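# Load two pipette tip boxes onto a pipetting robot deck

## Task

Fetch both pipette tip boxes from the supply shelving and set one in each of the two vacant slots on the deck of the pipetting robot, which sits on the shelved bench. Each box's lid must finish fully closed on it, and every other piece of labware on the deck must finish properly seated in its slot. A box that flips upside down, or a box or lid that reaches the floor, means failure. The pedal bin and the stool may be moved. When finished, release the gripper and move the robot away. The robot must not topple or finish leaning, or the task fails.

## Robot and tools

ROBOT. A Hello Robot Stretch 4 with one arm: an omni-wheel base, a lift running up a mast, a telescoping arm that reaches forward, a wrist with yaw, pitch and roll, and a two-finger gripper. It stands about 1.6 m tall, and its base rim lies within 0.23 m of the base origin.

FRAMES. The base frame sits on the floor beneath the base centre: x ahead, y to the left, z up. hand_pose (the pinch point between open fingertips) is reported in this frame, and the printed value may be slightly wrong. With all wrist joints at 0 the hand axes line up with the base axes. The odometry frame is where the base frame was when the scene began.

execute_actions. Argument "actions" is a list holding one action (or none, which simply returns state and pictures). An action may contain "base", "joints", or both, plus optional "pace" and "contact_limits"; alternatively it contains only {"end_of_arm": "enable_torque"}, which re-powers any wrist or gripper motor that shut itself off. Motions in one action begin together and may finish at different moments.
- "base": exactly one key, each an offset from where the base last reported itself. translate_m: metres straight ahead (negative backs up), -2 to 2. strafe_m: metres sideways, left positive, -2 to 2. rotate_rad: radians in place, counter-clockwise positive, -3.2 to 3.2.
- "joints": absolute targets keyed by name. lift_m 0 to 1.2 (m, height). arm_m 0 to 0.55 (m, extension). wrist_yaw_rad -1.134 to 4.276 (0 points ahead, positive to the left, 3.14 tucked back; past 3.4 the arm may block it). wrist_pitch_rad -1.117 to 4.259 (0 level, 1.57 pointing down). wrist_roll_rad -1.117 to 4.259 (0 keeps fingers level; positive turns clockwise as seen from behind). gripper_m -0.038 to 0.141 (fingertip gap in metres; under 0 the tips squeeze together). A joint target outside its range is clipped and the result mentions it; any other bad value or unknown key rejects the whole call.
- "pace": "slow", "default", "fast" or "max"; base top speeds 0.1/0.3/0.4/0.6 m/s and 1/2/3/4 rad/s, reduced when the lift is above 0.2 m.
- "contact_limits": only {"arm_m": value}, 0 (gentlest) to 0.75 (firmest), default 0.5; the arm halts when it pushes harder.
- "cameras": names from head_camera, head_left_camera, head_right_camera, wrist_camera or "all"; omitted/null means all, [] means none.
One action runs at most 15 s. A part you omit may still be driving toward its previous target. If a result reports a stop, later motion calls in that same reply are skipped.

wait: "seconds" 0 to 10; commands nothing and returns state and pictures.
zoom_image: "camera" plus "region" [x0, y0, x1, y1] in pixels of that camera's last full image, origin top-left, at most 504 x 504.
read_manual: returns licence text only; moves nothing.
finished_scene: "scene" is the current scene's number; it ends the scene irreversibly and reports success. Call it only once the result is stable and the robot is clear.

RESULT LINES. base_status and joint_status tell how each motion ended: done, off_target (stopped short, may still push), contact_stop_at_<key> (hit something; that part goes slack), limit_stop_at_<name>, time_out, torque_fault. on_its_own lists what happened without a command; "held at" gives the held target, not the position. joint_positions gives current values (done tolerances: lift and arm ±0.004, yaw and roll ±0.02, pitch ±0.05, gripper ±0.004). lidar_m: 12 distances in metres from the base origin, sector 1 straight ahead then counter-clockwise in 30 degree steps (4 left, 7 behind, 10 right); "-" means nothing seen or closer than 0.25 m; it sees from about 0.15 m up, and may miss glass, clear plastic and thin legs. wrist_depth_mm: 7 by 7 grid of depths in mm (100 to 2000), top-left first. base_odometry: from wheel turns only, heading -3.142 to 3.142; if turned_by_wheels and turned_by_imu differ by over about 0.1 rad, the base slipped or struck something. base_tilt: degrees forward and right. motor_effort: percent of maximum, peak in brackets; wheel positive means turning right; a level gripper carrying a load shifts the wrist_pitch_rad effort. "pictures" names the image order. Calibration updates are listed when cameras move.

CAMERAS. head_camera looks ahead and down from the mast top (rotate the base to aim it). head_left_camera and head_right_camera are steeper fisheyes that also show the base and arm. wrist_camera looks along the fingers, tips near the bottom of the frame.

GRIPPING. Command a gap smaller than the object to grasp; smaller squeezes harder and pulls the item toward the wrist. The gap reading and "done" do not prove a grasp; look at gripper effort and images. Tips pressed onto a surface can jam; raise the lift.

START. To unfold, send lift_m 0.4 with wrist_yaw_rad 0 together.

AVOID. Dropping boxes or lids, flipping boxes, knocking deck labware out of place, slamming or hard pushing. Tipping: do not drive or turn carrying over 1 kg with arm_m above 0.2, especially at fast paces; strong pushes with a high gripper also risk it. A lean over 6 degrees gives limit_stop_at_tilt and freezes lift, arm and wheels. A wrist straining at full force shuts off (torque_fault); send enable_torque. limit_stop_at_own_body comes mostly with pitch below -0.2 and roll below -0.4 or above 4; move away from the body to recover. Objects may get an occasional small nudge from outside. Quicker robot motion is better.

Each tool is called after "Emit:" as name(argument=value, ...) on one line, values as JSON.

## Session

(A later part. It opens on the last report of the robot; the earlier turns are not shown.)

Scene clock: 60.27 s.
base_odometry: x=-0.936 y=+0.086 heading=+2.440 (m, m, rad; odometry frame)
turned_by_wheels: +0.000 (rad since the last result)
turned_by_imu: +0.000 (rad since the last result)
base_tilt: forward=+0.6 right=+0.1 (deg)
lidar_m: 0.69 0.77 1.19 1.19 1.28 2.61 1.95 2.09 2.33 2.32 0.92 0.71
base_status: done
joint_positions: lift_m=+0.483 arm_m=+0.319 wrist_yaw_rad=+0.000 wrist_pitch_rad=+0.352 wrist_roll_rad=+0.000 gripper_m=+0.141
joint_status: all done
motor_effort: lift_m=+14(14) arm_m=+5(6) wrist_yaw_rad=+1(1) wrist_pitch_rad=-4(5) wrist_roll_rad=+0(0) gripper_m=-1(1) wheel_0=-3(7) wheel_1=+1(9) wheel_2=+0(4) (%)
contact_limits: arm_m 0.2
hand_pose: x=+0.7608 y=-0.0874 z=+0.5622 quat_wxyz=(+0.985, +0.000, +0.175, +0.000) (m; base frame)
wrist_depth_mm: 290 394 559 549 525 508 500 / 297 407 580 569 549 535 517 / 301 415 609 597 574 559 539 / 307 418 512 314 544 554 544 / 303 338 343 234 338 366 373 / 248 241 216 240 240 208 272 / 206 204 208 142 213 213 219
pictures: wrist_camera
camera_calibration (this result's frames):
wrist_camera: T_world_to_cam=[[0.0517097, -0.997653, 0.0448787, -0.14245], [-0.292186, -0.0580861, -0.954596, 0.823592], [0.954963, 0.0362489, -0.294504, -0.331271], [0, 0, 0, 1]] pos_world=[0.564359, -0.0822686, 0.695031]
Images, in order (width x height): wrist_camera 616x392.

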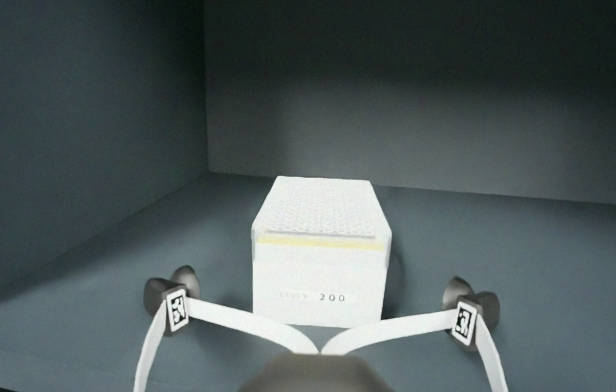

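Emit:
execute_actions(actions=[{"base":{"strafe_m":0.003},"joints":{"arm_m":0.384,"lift_m":0.480,"gripper_m":0.11},"contact_limits":{"arm_m":0.2},"pace":"slow"}], cameras=[])

Emit:
execute_actions(actions=[{"joints":{"gripper_m":0.04}}], cameras=[])

Emit:
execute_actions(actions=[{"joints":{"lift_m":0.51},"pace":"slow"}], cameras=["wrist_camera"])

Scene clock: 63.17 s.
base_odometry: x=-0.938 y=+0.084 heading=+2.440 (m, m, rad; odometry frame)
turned_by_wheels: +0.000 (rad since the last result)
turned_by_imu: +0.001 (rad since the last result)
base_tilt: forward=+0.7 right=+0.2 (deg)
lidar_m: 0.70 1.31 1.20 1.17 1.31 2.62 1.93 2.09 2.34 2.33 0.91 0.71
base_status: done
joint_positions: lift_m=+0.480 arm_m=+0.383 wrist_yaw_rad=+0.000 wrist_pitch_rad=+0.352 wrist_roll_rad=+0.000 gripper_m=+0.110
joint_status: all done
motor_effort: lift_m=+14(14) arm_m=+5(3) wrist_yaw_rad=+1(0) wrist_pitch_rad=-5(5) wrist_roll_rad=+0(0) gripper_m=-1(1) wheel_0=-3(5) wheel_1=+4(7) wheel_2=+0(1) (%)
contact_limits: arm_m 0.2
hand_pose: x=+0.8248 y=-0.0874 z=+0.5592 quat_wxyz=(+0.985, +0.000, +0.175, +0.000) (m; base frame)
wrist_depth_mm: 279 379 500 484 473 459 445 / 285 392 525 508 492 473 462 / 291 399 549 535 517 492 480 / 297 410 500 521 530 508 496 / 293 329 334 201 314 359 366 / 243 250 186 180 179 254 267 / 199 199 196 142 191 206 216
pictures: none
No camera images: the call's "cameras" was empty. Leave "cameras" out to get every camera's image.

Scene clock: 64.73 s.
base_odometry: x=-0.938 y=+0.084 heading=+2.440 (m, m, rad; odometry frame)
turned_by_wheels: +0.000 (rad since the last result)
turned_by_imu: +0.000 (rad since the last result)
base_tilt: forward=+0.7 right=+0.2 (deg)
lidar_m: 0.69 1.28 1.19 1.19 1.28 2.59 1.95 2.08 2.35 2.32 0.93 0.71
base_status: not commanded
joint_positions: lift_m=+0.480 arm_m=+0.383 wrist_yaw_rad=+0.000 wrist_pitch_rad=+0.353 wrist_roll_rad=+0.000 gripper_m=+0.040
joint_status: all done
motor_effort: lift_m=+14(14) arm_m=+5(5) wrist_yaw_rad=+1(1) wrist_pitch_rad=-8(8) wrist_roll_rad=+1(0) gripper_m=-14(15) wheel_0=-3(3) wheel_1=+4(4) wheel_2=+0(0) (%)
hand_pose: x=+0.8247 y=-0.0874 z=+0.5588 quat_wxyz=(+0.984, +0.000, +0.176, +0.000) (m; base frame)
wrist_depth_mm: 279 382 504 488 469 455 445 / 285 389 525 508 492 473 462 / 291 399 549 535 517 492 477 / 296 404 496 508 521 504 500 / 293 327 332 191 309 355 362 / 240 247 178 173 172 264 265 / 198 194 195 176 181 172 214
pictures: none
No camera images: the call's "cameras" was empty. Leave "cameras" out to get every camera's image.

Scene clock: 65.80 s.
base_odometry: x=-0.938 y=+0.084 heading=+2.440 (m, m, rad; odometry frame)
turned_by_wheels: +0.000 (rad since the last result)
turned_by_imu: +0.000 (rad since the last result)
base_tilt: forward=+0.7 right=+0.2 (deg)
lidar_m: 0.70 1.32 1.20 1.18 1.30 2.61 1.94 2.11 2.35 2.32 0.91 0.70
base_status: not commanded
joint_positions: lift_m=+0.510 arm_m=+0.383 wrist_yaw_rad=+0.000 wrist_pitch_rad=+0.354 wrist_roll_rad=+0.000 gripper_m=+0.040
joint_status: all done
motor_effort: lift_m=+25(26) arm_m=+5(5) wrist_yaw_rad=+1(1) wrist_pitch_rad=-10(10) wrist_roll_rad=+0(0) gripper_m=-14(16) wheel_0=-3(3) wheel_1=+3(4) wheel_2=+0(0) (%)
hand_pose: x=+0.8246 y=-0.0874 z=+0.5878 quat_wxyz=(+0.984, +0.000, +0.176, +0.000) (m; base frame)
wrist_depth_mm: 279 382 500 484 477 455 445 / 285 394 525 508 492 473 459 / 290 397 549 530 512 496 477 / 294 410 559 544 535 517 504 / 298 370 397 190 368 424 430 / 279 294 178 173 172 312 317 / 235 231 230 176 181 171 258
pictures: wrist_camera
camera_calibration (this result's frames):
wrist_camera: T_world_to_cam=[[0.051638, -0.997661, 0.044792, -0.14683], [-0.293799, -0.0580431, -0.954103, 0.867743], [0.954471, 0.0361082, -0.296109, -0.383319], [0, 0, 0, 1]] pos_world=[0.628391, -0.0822795, 0.72099]
Images, in order (width x height): wrist_camera 616x392.

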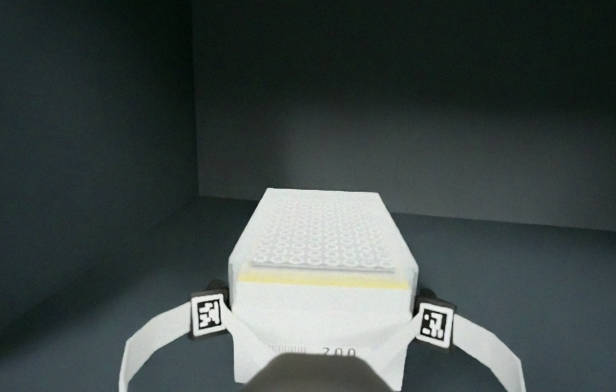

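Emit:
execute_actions(actions=[{"base":{"translate_m":-0.391},"joints":{"arm_m":0.02}}], cameras=[])

Emit:
execute_actions(actions=[{"base":{"strafe_m":0.56},"joints":{"lift_m":0.8,"wrist_yaw_rad":-0.02}}], cameras=[])

Emit:
execute_actions(actions=[{"base":{"rotate_rad":1.449},"pace":"slow"}], cameras=[])

Emit:
execute_actions(actions=[{"joints":{"arm_m":0.2,"lift_m":0.745},"contact_limits":{"arm_m":0.2}}], cameras=["wrist_camera","head_camera"])

Emit:
zoom_image(camera="head_camera", region=[160, 280, 300, 380])

Scene clock: 74.27 s.
base_odometry: x=-0.640 y=-0.168 heading=+2.440 (m, m, rad; odometry frame)
turned_by_wheels: +0.000 (rad since the last result)
turned_by_imu: +0.002 (rad since the last result)
base_tilt: forward=+0.6 right=+0.2 (deg)
lidar_m: 1.08 1.71 1.23 1.23 1.36 2.22 1.55 1.66 2.32 2.26 2.03 1.09
base_status: done
joint_positions: lift_m=+0.510 arm_m=+0.021 wrist_yaw_rad=+0.000 wrist_pitch_rad=+0.354 wrist_roll_rad=+0.000 gripper_m=+0.040
joint_status: all done
motor_effort: lift_m=+24(25) arm_m=-5(6) wrist_yaw_rad=+1(1) wrist_pitch_rad=-10(10) wrist_roll_rad=+0(0) gripper_m=-17(15) wheel_0=-2(9) wheel_1=-1(8) wheel_2=+0(9) (%)
hand_pose: x=+0.4624 y=-0.0874 z=+0.5879 quat_wxyz=(+0.984, +0.000, +0.176, +0.000) (m; base frame)
wrist_depth_mm: 1336 1308 960 1160 1138 1098 904 / 1397 1336 1008 1205 1182 1118 891 / 1499 1397 976 1229 1205 1160 891 / 1537 1464 1098 842 1281 1160 798 / 1464 1499 1118 190 1205 1205 854 / 1118 1160 178 173 172 1042 931 / 917 891 891 176 180 172 917
pictures: none
No camera images: the call's "cameras" was empty. Leave "cameras" out to get every camera's image.

Scene clock: 77.47 s.
base_odometry: x=-1.001 y=-0.596 heading=+2.440 (m, m, rad; odometry frame)
turned_by_wheels: +0.000 (rad since the last result)
turned_by_imu: +0.003 (rad since the last result)
base_tilt: forward=+0.6 right=+0.1 (deg)
lidar_m: 1.60 0.89 0.68 0.67 0.73 2.12 1.52 1.59 2.41 2.82 1.46 1.19
base_status: done
joint_positions: lift_m=+0.800 arm_m=+0.021 wrist_yaw_rad=-0.020 wrist_pitch_rad=+0.354 wrist_roll_rad=+0.000 gripper_m=+0.040
joint_status: all done
motor_effort: lift_m=+25(26) arm_m=-5(5) wrist_yaw_rad=+1(4) wrist_pitch_rad=-10(11) wrist_roll_rad=+0(1) gripper_m=-16(15) wheel_0=+1(5) wheel_1=+0(10) wheel_2=+0(1) (%)
hand_pose: x=+0.4606 y=-0.0928 z=+0.8779 quat_wxyz=(+0.984, +0.002, +0.176, -0.010) (m; base frame)
wrist_depth_mm: 1366 1336 1281 1229 1205 1118 1098 / 1430 1366 1336 1308 1229 917 1118 / 1537 1464 1397 1366 1281 1229 1205 / 1576 1537 1464 1397 1160 1281 1255 / 1708 1618 1537 191 904 1098 1098 / 1576 1618 177 173 172 1397 1336 / 1255 1255 1255 176 181 172 1255
pictures: none
No camera images: the call's "cameras" was empty. Leave "cameras" out to get every camera's image.

Scene clock: 80.20 s.
base_odometry: x=-1.001 y=-0.596 heading=-2.395 (m, m, rad; odometry frame)
turned_by_wheels: +1.448 (rad since the last result)
turned_by_imu: +1.464 (rad since the last result)
base_tilt: forward=+0.6 right=+0.1 (deg)
lidar_m: 0.56 0.70 0.98 1.61 1.54 2.14 2.84 2.40 1.19 1.18 0.96 0.69
base_status: done
joint_positions: lift_m=+0.800 arm_m=+0.021 wrist_yaw_rad=-0.020 wrist_pitch_rad=+0.354 wrist_roll_rad=+0.000 gripper_m=+0.040
joint_status: not commanded
motor_effort: lift_m=+24(24) arm_m=-5(5) wrist_yaw_rad=+0(2) wrist_pitch_rad=-10(10) wrist_roll_rad=+0(1) gripper_m=-14(15) wheel_0=-3(4) wheel_1=-3(8) wheel_2=-3(9) (%)
hand_pose: x=+0.4606 y=-0.0928 z=+0.8779 quat_wxyz=(+0.984, +0.002, +0.176, -0.010) (m; base frame)
wrist_depth_mm: 1098 1078 1078 1060 1078 603 512 / 1138 1118 1098 1118 1118 634 564 / 1205 1182 1160 1182 1160 661 1160 / 741 640 609 676 842 676 1182 / 492 496 508 191 488 569 580 / 1336 521 178 173 172 462 473 / 1255 1255 1255 176 180 172 1366
pictures: none
No camera images: the call's "cameras" was empty. Leave "cameras" out to get every camera's image.

Scene clock: 81.83 s.
base_odometry: x=-1.001 y=-0.596 heading=-2.395 (m, m, rad; odometry frame)
turned_by_wheels: +0.000 (rad since the last result)
turned_by_imu: +0.000 (rad since the last result)
base_tilt: forward=+0.6 right=+0.0 (deg)
lidar_m: 0.66 0.69 1.00 1.60 1.55 2.13 2.87 2.38 1.19 1.18 0.97 0.68
base_status: not commanded
joint_positions: lift_m=+0.745 arm_m=+0.199 wrist_yaw_rad=-0.020 wrist_pitch_rad=+0.354 wrist_roll_rad=+0.000 gripper_m=+0.040
joint_status: all done
motor_effort: lift_m=+15(22) arm_m=+5(6) wrist_yaw_rad=+0(1) wrist_pitch_rad=-9(9) wrist_roll_rad=+1(1) gripper_m=-15(15) wheel_0=-3(3) wheel_1=-3(3) wheel_2=-3(3) (%)
contact_limits: arm_m 0.2
hand_pose: x=+0.6389 y=-0.0928 z=+0.8237 quat_wxyz=(+0.984, +0.002, +0.176, -0.010) (m; base frame)
wrist_depth_mm: 931 931 931 917 931 904 445 / 976 960 960 946 946 946 462 / 904 931 535 917 960 960 480 / 452 421 402 488 654 549 500 / 342 340 336 191 359 415 421 / 300 306 178 173 173 306 329 / 340 285 282 176 180 172 276
pictures: head_camera, wrist_camera
camera_calibration (this result's frames):
wrist_camera: T_world_to_cam=[[0.031876, -0.998488, 0.0447856, -0.140576], [-0.294968, -0.0522104, -0.95408, 1.03913], [0.954975, 0.0172019, -0.296186, -0.137978], [0, 0, 0, 1]] pos_world=[0.442757, -0.0837365, 0.956841]
Images, in order (width x height): head_camera 420x560, wrist_camera 616x392.

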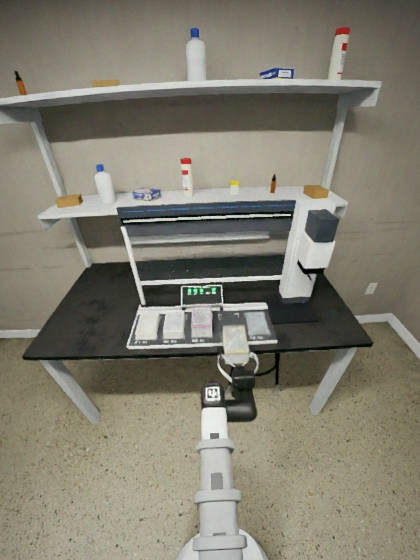

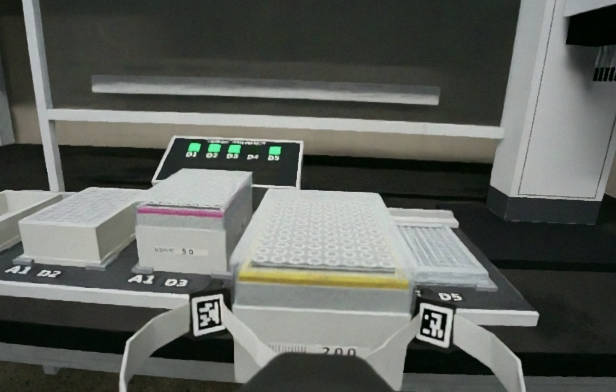

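Region (160, 280, 300, 380) of head_camera's 420x560 image, scaled by 3.600, with more detail than that image has; it fills the top 360 rows of this view, and the rest is white.

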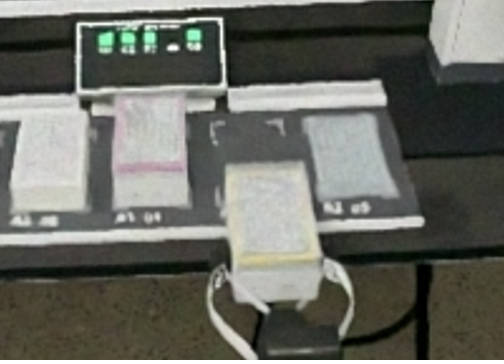

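Emit:
execute_actions(actions=[{"joints":{"arm_m":0.345,"lift_m":0.73},"contact_limits":{"arm_m":0.15},"pace":"slow"}], cameras=["wrist_camera"])

Scene clock: 85.57 s.
base_odometry: x=-1.001 y=-0.596 heading=-2.395 (m, m, rad; odometry frame)
turned_by_wheels: +0.000 (rad since the last result)
turned_by_imu: +0.001 (rad since the last result)
base_tilt: forward=+0.6 right=+0.1 (deg)
lidar_m: 0.66 0.71 0.97 1.60 1.54 2.13 2.86 2.37 1.19 1.16 0.96 0.69
base_status: not commanded
joint_positions: lift_m=+0.730 arm_m=+0.344 wrist_yaw_rad=-0.020 wrist_pitch_rad=+0.354 wrist_roll_rad=+0.000 gripper_m=+0.040
joint_status: all done
motor_effort: lift_m=+14(14) arm_m=+5(5) wrist_yaw_rad=+1(0) wrist_pitch_rad=-10(10) wrist_roll_rad=+1(1) gripper_m=-15(15) wheel_0=-3(3) wheel_1=-3(3) wheel_2=-3(3) (%)
contact_limits: arm_m 0.15
hand_pose: x=+0.7838 y=-0.0928 z=+0.8087 quat_wxyz=(+0.984, +0.002, +0.176, -0.010) (m; base frame)
wrist_depth_mm: 809 809 788 788 788 778 778 / 842 820 820 809 820 809 809 / 831 741 399 402 866 842 397 / 530 351 355 364 603 621 410 / 212 209 270 191 319 355 375 / 191 189 178 173 172 281 282 / 198 196 206 176 181 172 231
pictures: wrist_camera
camera_calibration (this result's frames):
wrist_camera: T_world_to_cam=[[0.0317632, -0.998492, 0.0447856, -0.144469], [-0.294975, -0.0521771, -0.954079, 1.06761], [0.954977, 0.017094, -0.296187, -0.28087], [0, 0, 0, 1]] pos_world=[0.587731, -0.0837447, 0.941865]
Images, in order (width x height): wrist_camera 616x392.

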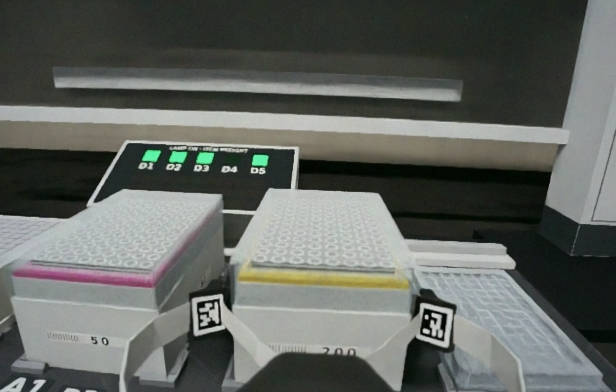

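Emit:
execute_actions(actions=[{"base":{"strafe_m":0.006},"joints":{"arm_m":0.351,"lift_m":0.724},"contact_limits":{"arm_m":0.15},"pace":"slow"}], cameras=["wrist_camera"])

Emit:
execute_actions(actions=[{"joints":{"lift_m":0.717},"pace":"slow"}], cameras=["wrist_camera"])

Scene clock: 87.47 s.
base_odometry: x=-0.997 y=-0.600 heading=-2.395 (m, m, rad; odometry frame)
turned_by_wheels: +0.000 (rad since the last result)
turned_by_imu: +0.000 (rad since the last result)
base_tilt: forward=+0.7 right=+0.1 (deg)
lidar_m: 0.64 0.69 0.98 1.62 1.53 2.12 2.86 2.39 1.20 1.19 0.98 0.68
base_status: done
joint_positions: lift_m=+0.724 arm_m=+0.350 wrist_yaw_rad=-0.020 wrist_pitch_rad=+0.354 wrist_roll_rad=+0.000 gripper_m=+0.040
joint_status: all done
motor_effort: lift_m=+14(15) arm_m=+5(5) wrist_yaw_rad=+1(1) wrist_pitch_rad=-10(9) wrist_roll_rad=+1(0) gripper_m=-16(15) wheel_0=-4(1) wheel_1=+3(4) wheel_2=+0(3) (%)
contact_limits: arm_m 0.15
hand_pose: x=+0.7898 y=-0.0928 z=+0.8027 quat_wxyz=(+0.984, +0.002, +0.176, -0.010) (m; base frame)
wrist_depth_mm: 798 798 788 788 788 778 768 / 820 759 820 809 809 798 809 / 866 399 392 842 854 842 831 / 517 340 342 355 580 603 500 / 199 196 252 191 310 349 370 / 183 181 179 173 172 270 272 / 191 189 198 176 181 173 219
pictures: wrist_camera
camera_calibration (this result's frames):
wrist_camera: T_world_to_cam=[[0.0316369, -0.998496, 0.0447857, -0.144325], [-0.294977, -0.0521397, -0.954081, 1.06366], [0.954981, 0.0169734, -0.296182, -0.28838], [0, 0, 0, 1]] pos_world=[0.59372, -0.0837539, 0.935872]
Images, in order (width x height): wrist_camera 616x392.

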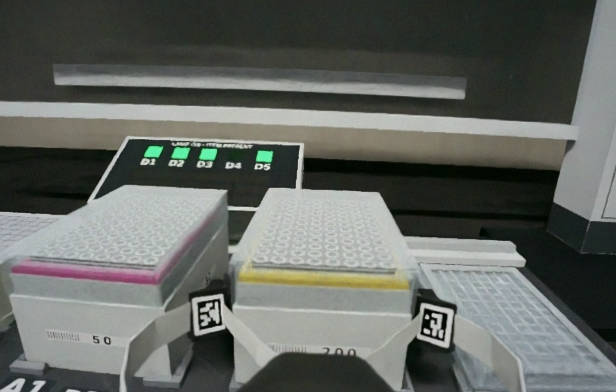

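Scene clock: 88.13 s.
base_odometry: x=-0.997 y=-0.600 heading=-2.395 (m, m, rad; odometry frame)
turned_by_wheels: +0.000 (rad since the last result)
turned_by_imu: +0.000 (rad since the last result)
base_tilt: forward=+0.7 right=+0.1 (deg)
lidar_m: 0.67 0.71 1.00 1.63 1.54 2.12 2.84 2.38 1.19 1.17 0.96 0.69
base_status: not commanded
joint_positions: lift_m=+0.718 arm_m=+0.350 wrist_yaw_rad=-0.021 wrist_pitch_rad=+0.349 wrist_roll_rad=+0.000 gripper_m=+0.040
joint_status: all done
motor_effort: lift_m=+12(14) arm_m=+5(5) wrist_yaw_rad=+4(4) wrist_pitch_rad=+6(10) wrist_roll_rad=+0(1) gripper_m=-14(16) wheel_0=-4(4) wheel_1=+3(3) wheel_2=+0(0) (%)
hand_pose: x=+0.7903 y=-0.0931 z=+0.7973 quat_wxyz=(+0.985, +0.002, +0.173, -0.010) (m; base frame)
wrist_depth_mm: 798 798 788 788 778 778 778 / 820 768 820 809 788 798 798 / 854 397 389 854 842 842 820 / 512 338 340 353 585 603 455 / 186 191 253 189 307 347 366 / 183 180 179 173 173 265 267 / 190 187 195 176 180 184 214
pictures: wrist_camera
camera_calibration (this result's frames):
wrist_camera: T_world_to_cam=[[0.0304068, -0.998522, 0.0450472, -0.143614], [-0.290151, -0.051945, -0.95557, 1.056], [0.956498, 0.0159853, -0.291302, -0.295573], [0, 0, 0, 1]] pos_world=[0.593481, -0.0838232, 0.929449]
Images, in order (width x height): wrist_camera 616x392.

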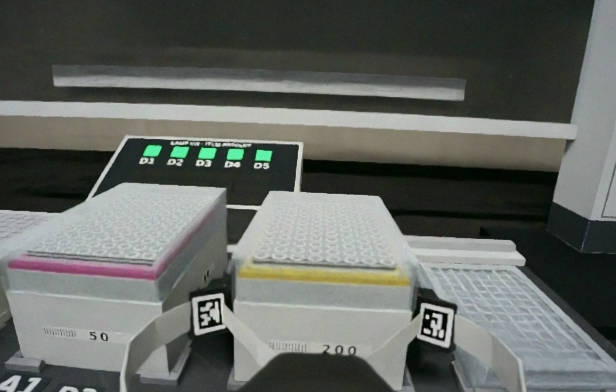

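Emit:
execute_actions(actions=[{"joints":{"gripper_m":0.093},"pace":"slow"}], cameras=["wrist_camera"])

Emit:
execute_actions(actions=[{"joints":{"arm_m":0.18},"contact_limits":{"arm_m":0.2},"pace":"slow"}], cameras=["wrist_camera"])

Scene clock: 90.97 s.
base_odometry: x=-0.997 y=-0.600 heading=-2.395 (m, m, rad; odometry frame)
turned_by_wheels: +0.000 (rad since the last result)
turned_by_imu: +0.001 (rad since the last result)
base_tilt: forward=+0.7 right=+0.2 (deg)
lidar_m: 0.67 0.70 0.98 1.63 1.55 2.12 2.84 2.38 1.20 1.18 0.95 0.70
base_status: not commanded
joint_positions: lift_m=+0.717 arm_m=+0.350 wrist_yaw_rad=-0.023 wrist_pitch_rad=+0.353 wrist_roll_rad=+0.000 gripper_m=+0.093
joint_status: all done
motor_effort: lift_m=+14(14) arm_m=+5(5) wrist_yaw_rad=+9(11) wrist_pitch_rad=-6(6) wrist_roll_rad=+0(1) gripper_m=+1(14) wheel_0=-4(4) wheel_1=+2(3) wheel_2=+0(0) (%)
hand_pose: x=+0.7897 y=-0.0936 z=+0.7961 quat_wxyz=(+0.984, +0.002, +0.175, -0.011) (m; base frame)
wrist_depth_mm: 798 809 798 788 788 768 768 / 820 809 759 759 798 809 798 / 866 809 389 768 842 842 831 / 496 273 338 347 559 574 415 / 184 191 257 193 304 336 357 / 182 181 184 179 179 259 262 / 189 186 190 143 187 196 211
pictures: wrist_camera
camera_calibration (this result's frames):
wrist_camera: T_world_to_cam=[[0.0288304, -0.99857, 0.0450157, -0.142759], [-0.294028, -0.051514, -0.954408, 1.05684], [0.955362, 0.0142801, -0.295092, -0.291679], [0, 0, 0, 1]] pos_world=[0.593515, -0.0839475, 0.929012]
Images, in order (width x height): wrist_camera 616x392.

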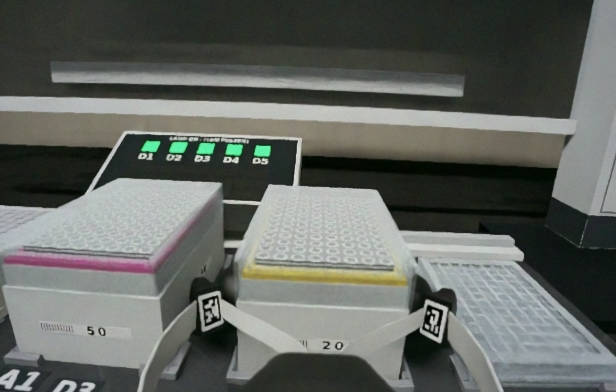

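Scene clock: 93.97 s.
base_odometry: x=-0.997 y=-0.600 heading=-2.395 (m, m, rad; odometry frame)
turned_by_wheels: +0.000 (rad since the last result)
turned_by_imu: +0.001 (rad since the last result)
base_tilt: forward=+0.7 right=+0.2 (deg)
lidar_m: 0.66 0.71 0.99 1.62 1.54 2.15 2.87 2.37 1.21 1.18 0.97 0.69
base_status: not commanded
joint_positions: lift_m=+0.717 arm_m=+0.181 wrist_yaw_rad=-0.020 wrist_pitch_rad=+0.352 wrist_roll_rad=+0.000 gripper_m=+0.093
joint_status: all done
motor_effort: lift_m=+14(14) arm_m=-5(5) wrist_yaw_rad=+1(9) wrist_pitch_rad=-6(6) wrist_roll_rad=+1(2) gripper_m=-2(3) wheel_0=-4(4) wheel_1=+2(2) wheel_2=+0(0) (%)
contact_limits: arm_m 0.2
hand_pose: x=+0.6208 y=-0.0928 z=+0.7962 quat_wxyz=(+0.984, +0.002, +0.175, -0.010) (m; base frame)
wrist_depth_mm: 960 946 946 946 931 917 459 / 991 976 917 917 960 960 477 / 866 960 521 917 991 831 500 / 375 366 345 342 500 517 517 / 319 324 332 338 345 351 387 / 320 293 198 289 218 286 285 / 1138 1138 1160 141 436 338 1205
pictures: wrist_camera
camera_calibration (this result's frames):
wrist_camera: T_world_to_cam=[[0.0317182, -0.998482, 0.0450329, -0.13891], [-0.29356, -0.0523749, -0.954505, 1.007], [0.955414, 0.0170554, -0.294775, -0.130276], [0, 0, 0, 1]] pos_world=[0.424487, -0.0837363, 0.929037]
Images, in order (width x height): wrist_camera 616x392.

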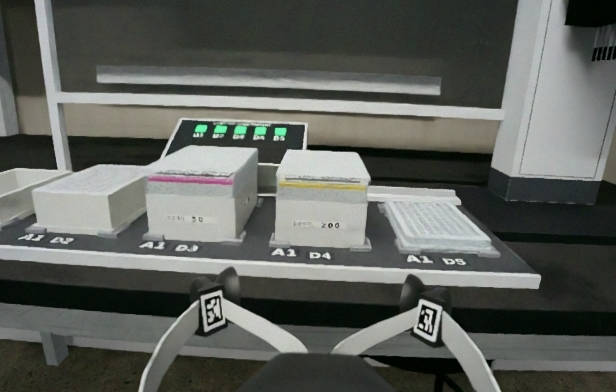

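Tops line up; both seated.

Emit:
execute_actions(actions=[{"base":{"translate_m":-0.3},"joints":{"arm_m":0.0},"pace":"fast"}], cameras=["wrist_camera"])

Emit:
finished_scene(scene=2)

Scene clock: 96.67 s.
base_odometry: x=-0.777 y=-0.397 heading=-2.395 (m, m, rad; odometry frame)
turned_by_wheels: +0.000 (rad since the last result)
turned_by_imu: +0.001 (rad since the last result)
base_tilt: forward=+0.6 right=+0.2 (deg)
lidar_m: 0.96 1.02 2.17 1.48 1.54 2.14 2.54 2.29 1.21 1.14 1.72 0.99
base_status: done
joint_positions: lift_m=+0.717 arm_m=+0.001 wrist_yaw_rad=-0.020 wrist_pitch_rad=+0.352 wrist_roll_rad=+0.000 gripper_m=+0.093
joint_status: all done
motor_effort: lift_m=+14(14) arm_m=-5(5) wrist_yaw_rad=+1(0) wrist_pitch_rad=-4(6) wrist_roll_rad=+1(1) gripper_m=-1(2) wheel_0=-1(4) wheel_1=-2(4) wheel_2=+0(14) (%)
hand_pose: x=+0.4408 y=-0.0929 z=+0.7961 quat_wxyz=(+0.984, +0.002, +0.175, -0.010) (m; base frame)
wrist_depth_mm: 1366 1397 1366 1366 1336 831 1308 / 1430 1430 1366 1366 1397 1336 1397 / 931 904 798 809 976 960 1464 / 1576 1499 809 788 788 788 778 / 1661 1661 1618 1576 1576 1618 1537 / 1464 1499 198 1499 218 1499 1499 / 1182 1182 1205 141 1255 917 1255
pictures: wrist_camera
camera_calibration (this result's frames):
wrist_camera: T_world_to_cam=[[0.0315459, -0.998487, 0.0450378, -0.133174], [-0.293477, -0.0523273, -0.954533, 0.954128], [0.955445, 0.0168941, -0.294684, 0.0415838], [0, 0, 0, 1]] pos_world=[0.244485, -0.0837485, 0.928999]
Images, in order (width x height): wrist_camera 616x392.

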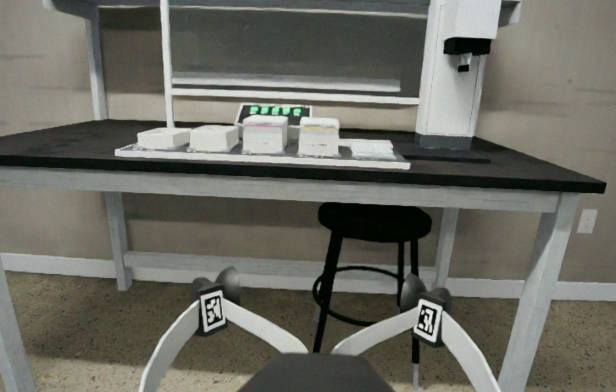

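The scene is finished: the task was done.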